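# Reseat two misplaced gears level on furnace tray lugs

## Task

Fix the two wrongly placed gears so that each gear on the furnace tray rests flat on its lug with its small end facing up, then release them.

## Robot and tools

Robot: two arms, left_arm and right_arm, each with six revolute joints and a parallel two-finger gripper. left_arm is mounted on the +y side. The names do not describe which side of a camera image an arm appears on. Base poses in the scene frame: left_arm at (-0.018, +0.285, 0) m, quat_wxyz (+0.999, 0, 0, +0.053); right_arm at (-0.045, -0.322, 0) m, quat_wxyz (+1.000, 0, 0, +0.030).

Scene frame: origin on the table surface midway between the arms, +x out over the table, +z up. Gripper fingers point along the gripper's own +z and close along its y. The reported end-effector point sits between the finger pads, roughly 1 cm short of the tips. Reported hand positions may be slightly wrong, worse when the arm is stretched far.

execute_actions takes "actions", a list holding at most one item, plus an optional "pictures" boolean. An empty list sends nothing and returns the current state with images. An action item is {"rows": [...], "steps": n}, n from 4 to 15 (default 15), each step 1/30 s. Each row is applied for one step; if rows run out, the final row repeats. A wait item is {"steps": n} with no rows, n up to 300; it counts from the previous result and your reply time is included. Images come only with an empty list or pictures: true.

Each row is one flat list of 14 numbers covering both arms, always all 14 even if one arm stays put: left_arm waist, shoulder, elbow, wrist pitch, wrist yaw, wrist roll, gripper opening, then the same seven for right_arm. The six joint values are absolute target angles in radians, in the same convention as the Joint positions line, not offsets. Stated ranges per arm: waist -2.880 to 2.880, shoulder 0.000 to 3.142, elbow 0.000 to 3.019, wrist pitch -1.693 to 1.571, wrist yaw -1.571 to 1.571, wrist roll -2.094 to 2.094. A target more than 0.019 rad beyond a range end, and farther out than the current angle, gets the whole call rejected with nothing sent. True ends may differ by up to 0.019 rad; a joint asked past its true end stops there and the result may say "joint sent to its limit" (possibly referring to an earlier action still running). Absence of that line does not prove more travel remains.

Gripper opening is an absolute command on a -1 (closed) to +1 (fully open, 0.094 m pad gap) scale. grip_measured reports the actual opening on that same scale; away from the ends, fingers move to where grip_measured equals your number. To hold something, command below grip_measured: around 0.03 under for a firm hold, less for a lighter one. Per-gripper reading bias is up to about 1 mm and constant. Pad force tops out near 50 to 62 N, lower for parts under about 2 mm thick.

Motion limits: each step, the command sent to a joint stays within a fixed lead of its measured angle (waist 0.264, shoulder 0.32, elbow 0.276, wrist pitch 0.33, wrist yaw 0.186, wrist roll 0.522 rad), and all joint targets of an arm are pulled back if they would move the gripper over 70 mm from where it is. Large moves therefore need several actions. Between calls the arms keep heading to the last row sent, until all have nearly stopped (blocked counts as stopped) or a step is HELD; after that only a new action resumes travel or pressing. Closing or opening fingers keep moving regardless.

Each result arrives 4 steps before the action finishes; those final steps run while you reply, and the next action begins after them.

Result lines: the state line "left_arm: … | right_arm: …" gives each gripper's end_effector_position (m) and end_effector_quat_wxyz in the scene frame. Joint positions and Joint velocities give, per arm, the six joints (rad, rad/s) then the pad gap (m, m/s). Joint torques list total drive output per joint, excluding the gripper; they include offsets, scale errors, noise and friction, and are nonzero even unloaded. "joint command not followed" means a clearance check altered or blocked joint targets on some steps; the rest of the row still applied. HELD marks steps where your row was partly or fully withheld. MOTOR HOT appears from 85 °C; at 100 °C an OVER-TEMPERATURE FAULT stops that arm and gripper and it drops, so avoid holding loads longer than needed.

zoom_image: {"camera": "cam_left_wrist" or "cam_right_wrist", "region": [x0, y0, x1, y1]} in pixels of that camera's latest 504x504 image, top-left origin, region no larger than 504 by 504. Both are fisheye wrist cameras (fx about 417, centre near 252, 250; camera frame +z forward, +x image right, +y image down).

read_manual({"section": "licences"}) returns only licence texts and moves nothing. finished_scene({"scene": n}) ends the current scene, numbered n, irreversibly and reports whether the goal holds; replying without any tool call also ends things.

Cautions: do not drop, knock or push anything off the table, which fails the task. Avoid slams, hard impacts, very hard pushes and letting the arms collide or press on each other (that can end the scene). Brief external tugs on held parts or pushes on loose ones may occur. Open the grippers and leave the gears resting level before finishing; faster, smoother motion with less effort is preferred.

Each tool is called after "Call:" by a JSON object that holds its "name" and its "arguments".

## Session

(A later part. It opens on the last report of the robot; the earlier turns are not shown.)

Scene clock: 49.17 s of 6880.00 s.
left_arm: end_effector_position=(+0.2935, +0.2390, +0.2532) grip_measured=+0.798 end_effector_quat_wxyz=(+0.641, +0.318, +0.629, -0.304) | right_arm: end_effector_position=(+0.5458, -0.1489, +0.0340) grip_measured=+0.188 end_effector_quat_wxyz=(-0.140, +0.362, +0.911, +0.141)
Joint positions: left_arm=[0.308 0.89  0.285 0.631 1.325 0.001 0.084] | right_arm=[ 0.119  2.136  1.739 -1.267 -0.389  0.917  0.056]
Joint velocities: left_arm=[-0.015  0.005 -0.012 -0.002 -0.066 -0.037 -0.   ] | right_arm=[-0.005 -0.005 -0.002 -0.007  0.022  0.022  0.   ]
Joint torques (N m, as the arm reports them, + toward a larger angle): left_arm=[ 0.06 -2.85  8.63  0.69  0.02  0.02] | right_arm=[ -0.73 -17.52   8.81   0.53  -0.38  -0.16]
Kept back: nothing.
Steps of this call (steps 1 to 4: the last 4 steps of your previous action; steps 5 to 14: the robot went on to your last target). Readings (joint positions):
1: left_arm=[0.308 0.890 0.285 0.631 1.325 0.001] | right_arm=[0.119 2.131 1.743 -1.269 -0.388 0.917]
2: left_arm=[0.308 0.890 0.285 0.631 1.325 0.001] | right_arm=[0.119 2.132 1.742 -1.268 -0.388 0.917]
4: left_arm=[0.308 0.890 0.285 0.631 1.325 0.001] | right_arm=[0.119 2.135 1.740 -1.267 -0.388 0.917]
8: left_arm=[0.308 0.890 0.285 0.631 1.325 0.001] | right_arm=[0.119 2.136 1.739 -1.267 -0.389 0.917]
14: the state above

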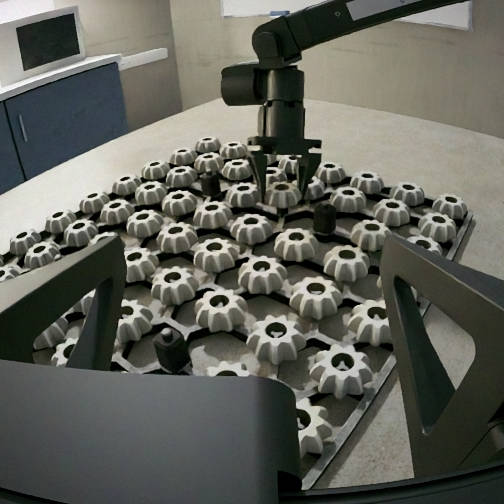

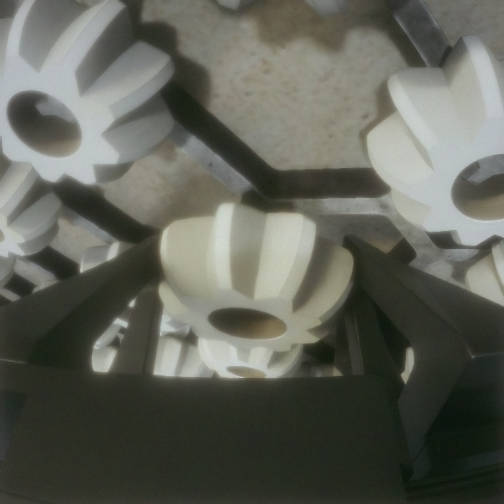

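Call:
{"name": "execute_actions", "arguments": {"actions": [{"rows":[[0.3,0.885,0.28,0.62,1.328,0.01,0.8,0.114,2.143,1.748,-1.259,-0.395,0.906,0.14],[0.3,0.885,0.28,0.62,1.328,0.01,0.8,0.114,2.145,1.746,-1.259,-0.395,0.906,0.14],[0.3,0.885,0.28,0.62,1.328,0.01,0.8,0.114,2.147,1.745,-1.258,-0.395,0.906,0.14],[0.3,0.885,0.28,0.62,1.328,0.01,0.8,0.114,2.148,1.744,-1.257,-0.395,0.906,0.14],[0.3,0.885,0.28,0.62,1.328,0.01,0.8,0.114,2.149,1.743,-1.256,-0.395,0.906,0.14],[0.3,0.885,0.28,0.62,1.328,0.01,0.8,0.114,2.15,1.742,-1.254,-0.395,0.906,0.14],[0.3,0.885,0.28,0.62,1.328,0.01,0.8,0.114,2.151,1.741,-1.252,-0.395,0.906,0.14],[0.3,0.885,0.28,0.62,1.328,0.01,0.8,0.114,2.152,1.74,-1.25,-0.395,0.906,0.14]],"steps":15}]}}

Call:
{"name": "execute_actions", "arguments": {"actions": [{"steps":10}], "pictures": true}}

Call:
{"name": "zoom_image", "arguments": {"camera": "cam_left_wrist", "region": [220, 110, 360, 250]}}

Scene clock: 49.80 s of 6880.00 s.
left_arm: end_effector_position=(+0.2935, +0.2390, +0.2532) grip_measured=+0.798 end_effector_quat_wxyz=(+0.641, +0.318, +0.629, -0.304) | right_arm: end_effector_position=(+0.5443, -0.1486, +0.0295) grip_measured=+0.188 end_effector_quat_wxyz=(-0.142, +0.362, +0.910, +0.142)
Joint positions: left_arm=[0.308 0.89  0.285 0.631 1.325 0.001 0.084] | right_arm=[ 0.119  2.14   1.732 -1.26  -0.393  0.917  0.056]
Joint velocities: left_arm=[-0.015 -0.024  0.002  0.017 -0.037  0.007  0.   ] | right_arm=[ 0.005  0.034 -0.007 -0.002 -0.037 -0.022  0.   ]
Joint torques (N m, as the arm reports them, + toward a larger angle): left_arm=[ 0.04 -2.82  8.64  0.69  0.01  0.03] | right_arm=[ -0.99 -17.06   8.41   0.56  -0.23  -0.16]
Steps of this call (steps 1 to 8: the robot went on to your last target; steps 9 to 19: the first 11 steps of this action). Readings (joint positions):
9: left_arm=[0.308 0.890 0.285 0.631 1.325 0.001] | right_arm=[0.119 2.136 1.739 -1.267 -0.389 0.917]
10: left_arm=[0.308 0.890 0.285 0.631 1.325 0.001] | right_arm=[0.119 2.136 1.739 -1.267 -0.389 0.917]
12: left_arm=[0.308 0.890 0.285 0.631 1.325 0.001] | right_arm=[0.119 2.136 1.738 -1.266 -0.389 0.917]
16: left_arm=[0.308 0.890 0.285 0.631 1.325 0.001] | right_arm=[0.119 2.138 1.734 -1.262 -0.392 0.917]
19: the state above

Scene clock: 50.13 s of 6880.00 s.
left_arm: end_effector_position=(+0.2935, +0.2390, +0.2532) grip_measured=+0.798 end_effector_quat_wxyz=(+0.641, +0.318, +0.629, -0.304) | right_arm: end_effector_position=(+0.5437, -0.1486, +0.0271) grip_measured=+0.188 end_effector_quat_wxyz=(-0.144, +0.362, +0.910, +0.141)
Joint positions: left_arm=[0.308 0.89  0.285 0.631 1.325 0.001 0.084] | right_arm=[ 0.119  2.144  1.731 -1.259 -0.394  0.917  0.056]
Joint velocities: left_arm=[-0.005  0.005 -0.002 -0.007  0.007 -0.051  0.001] | right_arm=[-0.005  0.005  0.012 -0.002  0.007 -0.007 -0.001]
Joint torques (N m, as the arm reports them, + toward a larger angle): left_arm=[ 0.1  -2.87  8.64  0.68  0.02  0.02] | right_arm=[ -0.98 -17.27   8.51   0.58  -0.21  -0.15]
Kept back: nothing.
Steps of this call (steps 1 to 4: the last 4 steps of your previous action; steps 5 to 10: the robot went on to your last target). Readings (joint positions):
1: left_arm=[0.308 0.890 0.285 0.631 1.325 0.001] | right_arm=[0.119 2.141 1.732 -1.259 -0.393 0.917]
2: left_arm=[0.308 0.890 0.285 0.631 1.325 0.001] | right_arm=[0.119 2.142 1.731 -1.259 -0.393 0.917]
4: left_arm=[0.308 0.890 0.285 0.631 1.325 0.001] | right_arm=[0.119 2.143 1.731 -1.259 -0.394 0.917]
8: left_arm=[0.308 0.890 0.285 0.631 1.325 0.001] | right_arm=[0.119 2.144 1.731 -1.259 -0.394 0.917]
10: the state above

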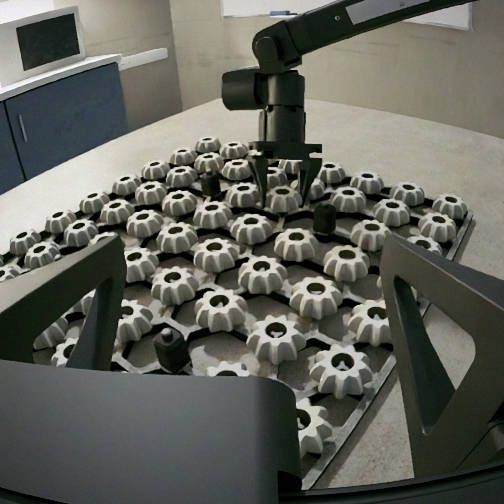

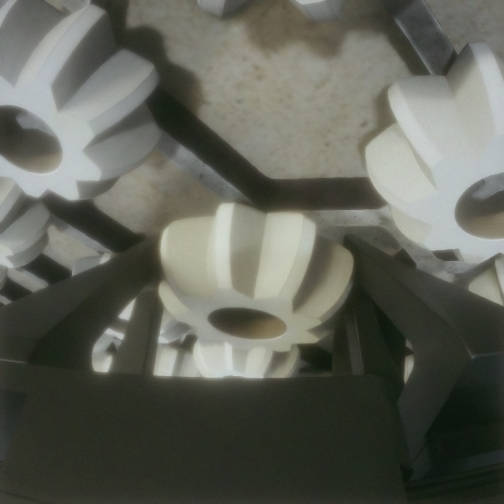

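Region (220, 110, 360, 250) of cam_left_wrist's 504x504 image, scaled by 3.600, with more detail than that image has.

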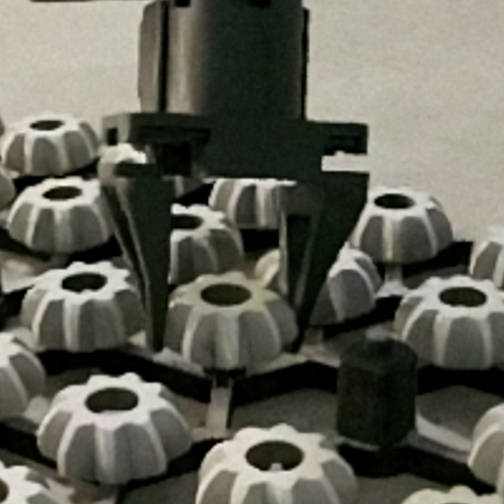

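Call:
{"name": "execute_actions", "arguments": {"actions": [{"rows":[[0.3,0.885,0.28,0.62,1.328,0.01,0.8,0.119,2.155,1.739,-1.249,-0.395,0.915,0.14],[0.3,0.885,0.28,0.62,1.328,0.01,0.8,0.122,2.158,1.738,-1.247,-0.395,0.917,0.14],[0.3,0.885,0.28,0.62,1.328,0.01,0.8,0.124,2.16,1.737,-1.245,-0.395,0.917,0.14],[0.3,0.885,0.28,0.62,1.328,0.01,0.8,0.124,2.162,1.736,-1.243,-0.395,0.917,0.14],[0.3,0.885,0.28,0.62,1.328,0.01,0.8,0.124,2.164,1.735,-1.241,-0.395,0.917,0.14],[0.3,0.885,0.28,0.62,1.328,0.01,0.8,0.124,2.165,1.734,-1.239,-0.395,0.917,0.14],[0.3,0.885,0.28,0.62,1.328,0.01,0.8,0.124,2.166,1.733,-1.237,-0.395,0.917,0.14],[0.3,0.885,0.28,0.62,1.328,0.01,0.8,0.124,2.167,1.732,-1.235,-0.395,0.917,0.14]],"steps":15}]}}

Call:
{"name": "execute_actions", "arguments": {"actions": [{"steps":10}], "pictures": true}}

Call:
{"name": "zoom_image", "arguments": {"camera": "cam_left_wrist", "region": [220, 110, 360, 250]}}

Scene clock: 50.80 s of 6880.00 s.
left_arm: end_effector_position=(+0.2935, +0.2390, +0.2532) grip_measured=+0.798 end_effector_quat_wxyz=(+0.641, +0.318, +0.629, -0.304) | right_arm: end_effector_position=(+0.5439, -0.1477, +0.0213) grip_measured=+0.188 end_effector_quat_wxyz=(-0.144, +0.362, +0.910, +0.141)
Joint positions: left_arm=[0.308 0.89  0.285 0.631 1.325 0.001 0.084] | right_arm=[ 0.121  2.151  1.727 -1.247 -0.394  0.917  0.056]
Joint velocities: left_arm=[-0.005 -0.024  0.012 -0.012  0.037 -0.007  0.   ] | right_arm=[ 0.005 -0.005  0.007 -0.002  0.007  0.022 -0.001]
Joint torques (N m, as the arm reports them, + toward a larger angle): left_arm=[ 0.16 -2.91  8.66  0.7   0.01  0.03] | right_arm=[ -0.63 -17.04   8.08   0.7   -0.21  -0.06]
Steps of this call (steps 1 to 9: the robot went on to your last target; steps 10 to 20: the first 11 steps of this action). Readings (joint positions):
10: left_arm=[0.308 0.890 0.285 0.631 1.325 0.001] | right_arm=[0.119 2.144 1.731 -1.259 -0.394 0.917]
11: left_arm=[0.308 0.890 0.285 0.631 1.325 0.001] | right_arm=[0.119 2.144 1.731 -1.258 -0.394 0.917]
13: left_arm=[0.308 0.890 0.285 0.631 1.325 0.001] | right_arm=[0.120 2.146 1.731 -1.256 -0.394 0.917]
17: left_arm=[0.308 0.890 0.285 0.631 1.325 0.001] | right_arm=[0.121 2.151 1.727 -1.248 -0.394 0.917]
20: the state above

Scene clock: 51.13 s of 6880.00 s.
left_arm: end_effector_position=(+0.2935, +0.2390, +0.2532) grip_measured=+0.798 end_effector_quat_wxyz=(+0.641, +0.318, +0.629, -0.304) | right_arm: end_effector_position=(+0.5439, -0.1477, +0.0213) grip_measured=+0.188 end_effector_quat_wxyz=(-0.144, +0.362, +0.910, +0.141)
Joint positions: left_arm=[0.308 0.89  0.285 0.631 1.325 0.001 0.084] | right_arm=[ 0.121  2.151  1.727 -1.247 -0.394  0.917  0.056]
Joint velocities: left_arm=[-0.024  0.005 -0.022  0.007 -0.007 -0.022  0.001] | right_arm=[-0.005 -0.005  0.007  0.002  0.081 -0.022 -0.001]
Joint torques (N m, as the arm reports them, + toward a larger angle): left_arm=[ 0.   -2.9   8.63  0.67  0.02  0.02] | right_arm=[ -0.31 -16.76   8.11   0.73  -0.19  -0.06]
Kept back: nothing.
Steps of this call (steps 1 to 4: the last 4 steps of your previous action; steps 5 to 10: the robot went on to your last target). Readings (joint positions):
1: left_arm=[0.308 0.890 0.285 0.631 1.325 0.001] | right_arm=[0.121 2.151 1.727 -1.247 -0.394 0.917]
2: left_arm=[0.308 0.890 0.285 0.631 1.325 0.001] | right_arm=[0.121 2.151 1.727 -1.247 -0.394 0.917]
4: left_arm=[0.308 0.890 0.285 0.631 1.325 0.001] | right_arm=[0.121 2.151 1.727 -1.247 -0.394 0.917]
8: left_arm=[0.308 0.890 0.285 0.631 1.325 0.001] | right_arm=[0.121 2.151 1.727 -1.247 -0.394 0.917]
10: the state above

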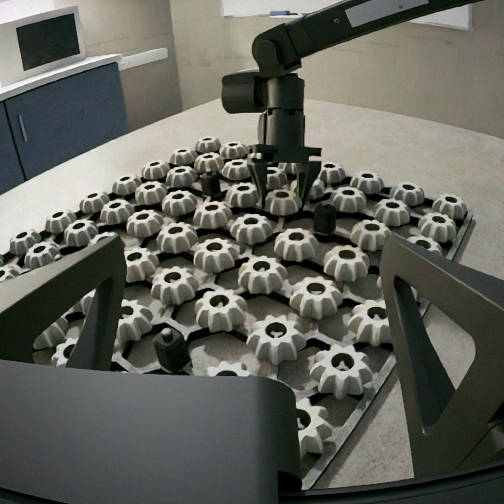

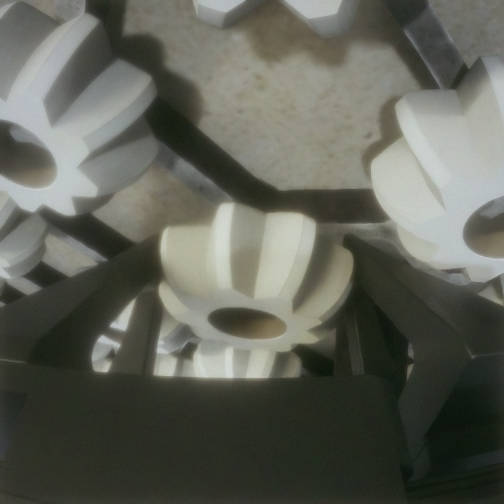

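Region (220, 110, 360, 250) of cam_left_wrist's 504x504 image, scaled by 3.600, with more detail than that image has.

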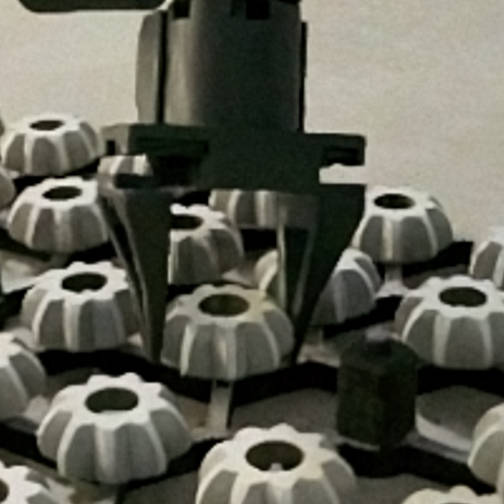

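Bottomed out. Release and lift.

Call:
{"name": "execute_actions", "arguments": {"actions": [{"rows":[[0.3,0.885,0.28,0.62,1.328,0.01,0.8,0.121,2.152,1.74,-1.247,-0.394,0.917,0.16],[0.3,0.885,0.28,0.62,1.328,0.01,0.8,0.121,2.145,1.745,-1.247,-0.394,0.917,0.19],[0.3,0.885,0.28,0.62,1.328,0.01,0.8,0.121,2.14,1.75,-1.247,-0.394,0.917,0.22],[0.3,0.885,0.28,0.62,1.328,0.01,0.8,0.121,2.135,1.755,-1.247,-0.394,0.917,0.25],[0.3,0.885,0.28,0.62,1.328,0.01,0.8,0.121,2.125,1.76,-1.247,-0.394,0.917,0.28],[0.3,0.885,0.28,0.62,1.328,0.01,0.8,0.121,2.115,1.765,-1.25,-0.394,0.917,0.3],[0.3,0.885,0.28,0.62,1.328,0.01,0.8,0.121,2.107,1.77,-1.255,-0.394,0.917,0.3],[0.3,0.885,0.28,0.62,1.328,0.01,0.8,0.121,2.099,1.774,-1.26,-0.394,0.917,0.3],[0.3,0.885,0.28,0.62,1.328,0.01,0.8,0.121,2.091,1.778,-1.266,-0.394,0.917,0.3],[0.3,0.885,0.28,0.62,1.328,0.01,0.8,0.121,2.083,1.782,-1.272,-0.394,0.917,0.3],[0.3,0.885,0.28,0.62,1.328,0.01,0.8,0.121,2.075,1.785,-1.278,-0.394,0.917,0.3],[0.3,0.885,0.28,0.62,1.328,0.01,0.8,0.121,2.065,1.788,-1.285,-0.394,0.917,0.3],[0.3,0.885,0.28,0.62,1.328,0.01,0.8,0.121,2.053,1.79,-1.292,-0.394,0.917,0.3],[0.3,0.885,0.28,0.62,1.328,0.01,0.8,0.121,2.04,1.79,-1.3,-0.394,0.917,0.3],[0.3,0.885,0.28,0.62,1.328,0.01,0.8,0.121,2.025,1.79,-1.308,-0.394,0.917,0.3]]}]}}

Call:
{"name": "execute_actions", "arguments": {"actions": [{"rows":[[0.3,0.885,0.28,0.62,1.328,0.01,0.8,0.121,2.01,1.79,-1.316,-0.39,0.917,0.3],[0.3,0.885,0.28,0.62,1.328,0.01,0.8,0.125,1.995,1.79,-1.324,-0.37,0.917,0.3],[0.3,0.885,0.28,0.62,1.328,0.01,0.8,0.13,1.98,1.79,-1.33,-0.34,0.917,0.3],[0.3,0.885,0.28,0.62,1.328,0.01,0.8,0.14,1.965,1.79,-1.335,-0.3,0.917,0.3],[0.3,0.885,0.28,0.62,1.328,0.01,0.8,0.15,1.95,1.79,-1.34,-0.26,0.917,0.3],[0.3,0.885,0.28,0.62,1.328,0.01,0.8,0.16,1.94,1.79,-1.34,-0.22,0.917,0.3],[0.3,0.885,0.28,0.62,1.328,0.01,0.8,0.17,1.93,1.79,-1.34,-0.18,0.917,0.3],[0.3,0.885,0.28,0.62,1.328,0.01,0.8,0.18,1.92,1.79,-1.34,-0.15,0.917,0.3]],"steps":15}]}}

Call:
{"name": "execute_actions", "arguments": {"actions": [{"steps":10}], "pictures": true}}

Call:
{"name": "zoom_image", "arguments": {"camera": "cam_left_wrist", "region": [220, 130, 480, 290]}}

Scene clock: 53.07 s of 6880.00 s.
left_arm: end_effector_position=(+0.2935, +0.2390, +0.2532) grip_measured=+0.798 end_effector_quat_wxyz=(+0.641, +0.318, +0.629, -0.304) | right_arm: end_effector_position=(+0.5441, -0.1479, +0.0390) grip_measured=+0.298 end_effector_quat_wxyz=(-0.137, +0.360, +0.911, +0.145)
Joint positions: left_arm=[0.308 0.89  0.285 0.631 1.325 0.001 0.084] | right_arm=[ 0.121  2.122  1.728 -1.261 -0.393  0.917  0.061]
Joint velocities: left_arm=[ 0.005 -0.005 -0.002 -0.007 -0.051  0.037 -0.   ] | right_arm=[ 0.005 -0.22   0.007 -0.164 -0.022 -0.066 -0.   ]
Joint torques (N m, as the arm reports them, + toward a larger angle): left_arm=[ 0.09 -2.8   8.65  0.71  0.03  0.02] | right_arm=[ -0.86 -20.08  12.02  -0.09  -0.2   -0.06]
Steps of this call (steps 1 to 15: the robot went on to your last target; steps 16 to 47: nothing new was sent; steps 48 to 58: the first 11 steps of this action). Readings (joint positions):
48: left_arm=[0.308 0.890 0.285 0.631 1.325 0.001] | right_arm=[0.121 2.151 1.727 -1.247 -0.394 0.917]
49: left_arm=[0.308 0.890 0.285 0.631 1.325 0.001] | right_arm=[0.121 2.151 1.727 -1.247 -0.394 0.917]
51: left_arm=[0.308 0.890 0.285 0.631 1.325 0.001] | right_arm=[0.121 2.151 1.727 -1.247 -0.395 0.917]
55: left_arm=[0.308 0.890 0.285 0.631 1.325 0.001] | right_arm=[0.121 2.142 1.727 -1.248 -0.394 0.917]
58: the state above

Scene clock: 53.57 s of 6880.00 s.
left_arm: end_effector_position=(+0.2935, +0.2390, +0.2532) grip_measured=+0.798 end_effector_quat_wxyz=(+0.641, +0.318, +0.629, -0.304) | right_arm: end_effector_position=(+0.5440, -0.1632, +0.1622) grip_measured=+0.299 end_effector_quat_wxyz=(-0.006, +0.337, +0.937, +0.087)
Joint positions: left_arm=[0.308 0.89  0.285 0.631 1.325 0.001 0.084] | right_arm=[ 0.161  1.911  1.755 -1.331 -0.154  0.917  0.061]
Joint velocities: left_arm=[-0.015 -0.024 -0.002 -0.002  0.037 -0.037  0.001] | right_arm=[ 0.23  -0.239  0.115 -0.007 -0.051  0.022  0.001]
Joint torques (N m, as the arm reports them, + toward a larger angle): left_arm=[ 0.11 -2.89  8.65  0.7   0.04  0.03] | right_arm=[ -0.38 -14.27  10.84   0.14   0.09  -0.07]
Steps of this call (steps 1 to 4: the last 4 steps of your previous action; steps 5 to 15: the first 11 steps of this action). Readings (joint positions):
5: left_arm=[0.308 0.890 0.285 0.631 1.325 0.001] | right_arm=[0.121 2.064 1.737 -1.292 -0.393 0.917]
6: left_arm=[0.308 0.890 0.285 0.631 1.325 0.001] | right_arm=[0.121 2.049 1.738 -1.300 -0.383 0.917]
8: left_arm=[0.308 0.890 0.285 0.631 1.325 0.001] | right_arm=[0.123 2.014 1.740 -1.314 -0.329 0.917]
12: left_arm=[0.308 0.890 0.285 0.631 1.325 0.001] | right_arm=[0.139 1.946 1.745 -1.329 -0.177 0.917]
15: the state above

Scene clock: 53.90 s of 6880.00 s.
left_arm: end_effector_position=(+0.2935, +0.2390, +0.2532) grip_measured=+0.798 end_effector_quat_wxyz=(+0.641, +0.318, +0.629, -0.304) | right_arm: end_effector_position=(+0.5415, -0.1479, +0.1702) grip_measured=+0.299 end_effector_quat_wxyz=(-0.001, +0.324, +0.942, +0.091)
Joint positions: left_arm=[0.308 0.89  0.285 0.631 1.325 0.001 0.084] | right_arm=[ 0.186  1.903  1.762 -1.332 -0.153  0.917  0.061]
Joint velocities: left_arm=[-0.005 -0.015  0.017 -0.007 -0.066  0.051  0.   ] | right_arm=[-0.005 -0.005 -0.012  0.012 -0.037 -0.037  0.   ]
Joint torques (N m, as the arm reports them, + toward a larger angle): left_arm=[ 0.06 -2.9   8.63  0.71  0.02  0.01] | right_arm=[ -1.12 -14.13  10.86   0.3    0.11  -0.06]
Kept back: nothing.
Steps of this call (steps 1 to 4: the last 4 steps of your previous action; steps 5 to 10: the robot went on to your last target). Readings (joint positions):
1: left_arm=[0.308 0.890 0.285 0.631 1.325 0.001] | right_arm=[0.168 1.905 1.758 -1.331 -0.154 0.917]
2: left_arm=[0.308 0.890 0.285 0.631 1.325 0.001] | right_arm=[0.175 1.901 1.761 -1.331 -0.154 0.917]
4: left_arm=[0.308 0.890 0.285 0.631 1.325 0.001] | right_arm=[0.184 1.900 1.762 -1.331 -0.154 0.917]
8: left_arm=[0.308 0.890 0.285 0.631 1.325 0.001] | right_arm=[0.187 1.903 1.762 -1.332 -0.153 0.917]
10: the state above

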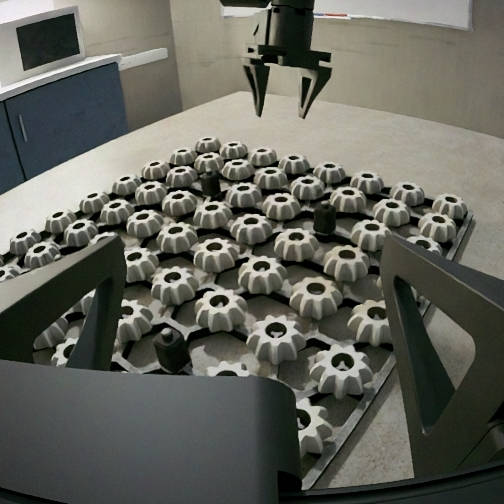

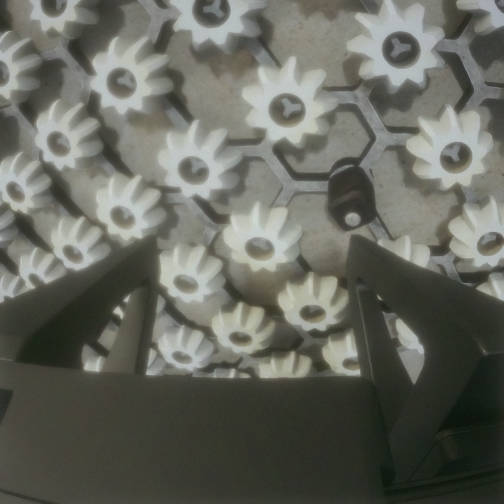

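Region (220, 130, 480, 290) of cam_left_wrist's 504x504 image, scaled by 1.938, with more detail than that image has; it fills the top 310 rows of this view, and the rest is white.

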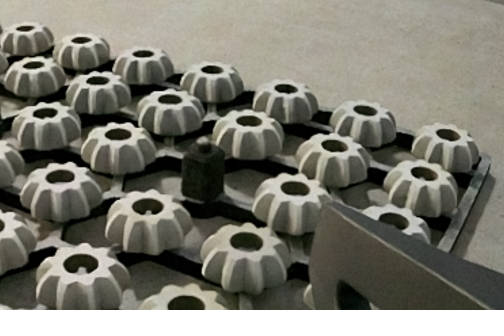

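Call:
{"name": "execute_actions", "arguments": {"actions": []}}

Scene clock: 54.03 s of 6880.00 s.
left_arm: end_effector_position=(+0.2935, +0.2390, +0.2532) grip_measured=+0.798 end_effector_quat_wxyz=(+0.641, +0.318, +0.629, -0.304) | right_arm: end_effector_position=(+0.5415, -0.1479, +0.1702) grip_measured=+0.299 end_effector_quat_wxyz=(-0.001, +0.324, +0.942, +0.091)
Joint positions: left_arm=[0.308 0.89  0.285 0.631 1.325 0.001 0.084] | right_arm=[ 0.186  1.903  1.762 -1.332 -0.153  0.917  0.061]
Joint velocities: left_arm=[ 0.005 -0.015 -0.002  0.007 -0.007  0.007  0.   ] | right_arm=[-0.005 -0.005  0.002 -0.007  0.081 -0.037 -0.   ]
Joint torques (N m, as the arm reports them, + toward a larger angle): left_arm=[-0.02 -2.73  8.64  0.7   0.01  0.03] | right_arm=[ -1.36 -14.13  10.84   0.26   0.11  -0.06]
Kept back: nothing.
Steps of this call (steps 1 to 4: the robot went on to your last target). Readings (joint positions):
1: left_arm=[0.308 0.890 0.285 0.631 1.325 0.001] | right_arm=[0.186 1.903 1.762 -1.332 -0.153 0.917]
2: left_arm=[0.308 0.890 0.285 0.631 1.325 0.001] | right_arm=[0.186 1.903 1.762 -1.332 -0.153 0.917]
4: the state above

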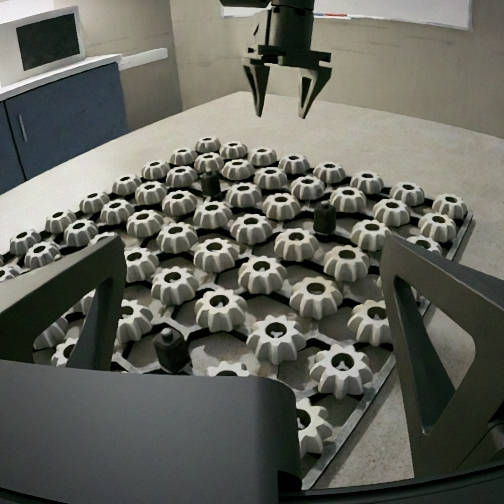

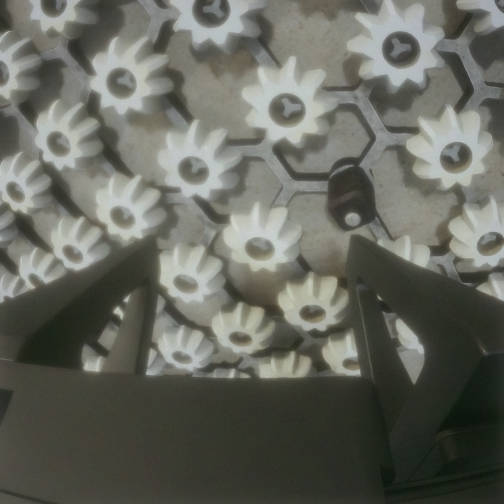

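Call:
{"name": "finished_scene", "arguments": {"scene": 2}}

The scene is finished: the task was done.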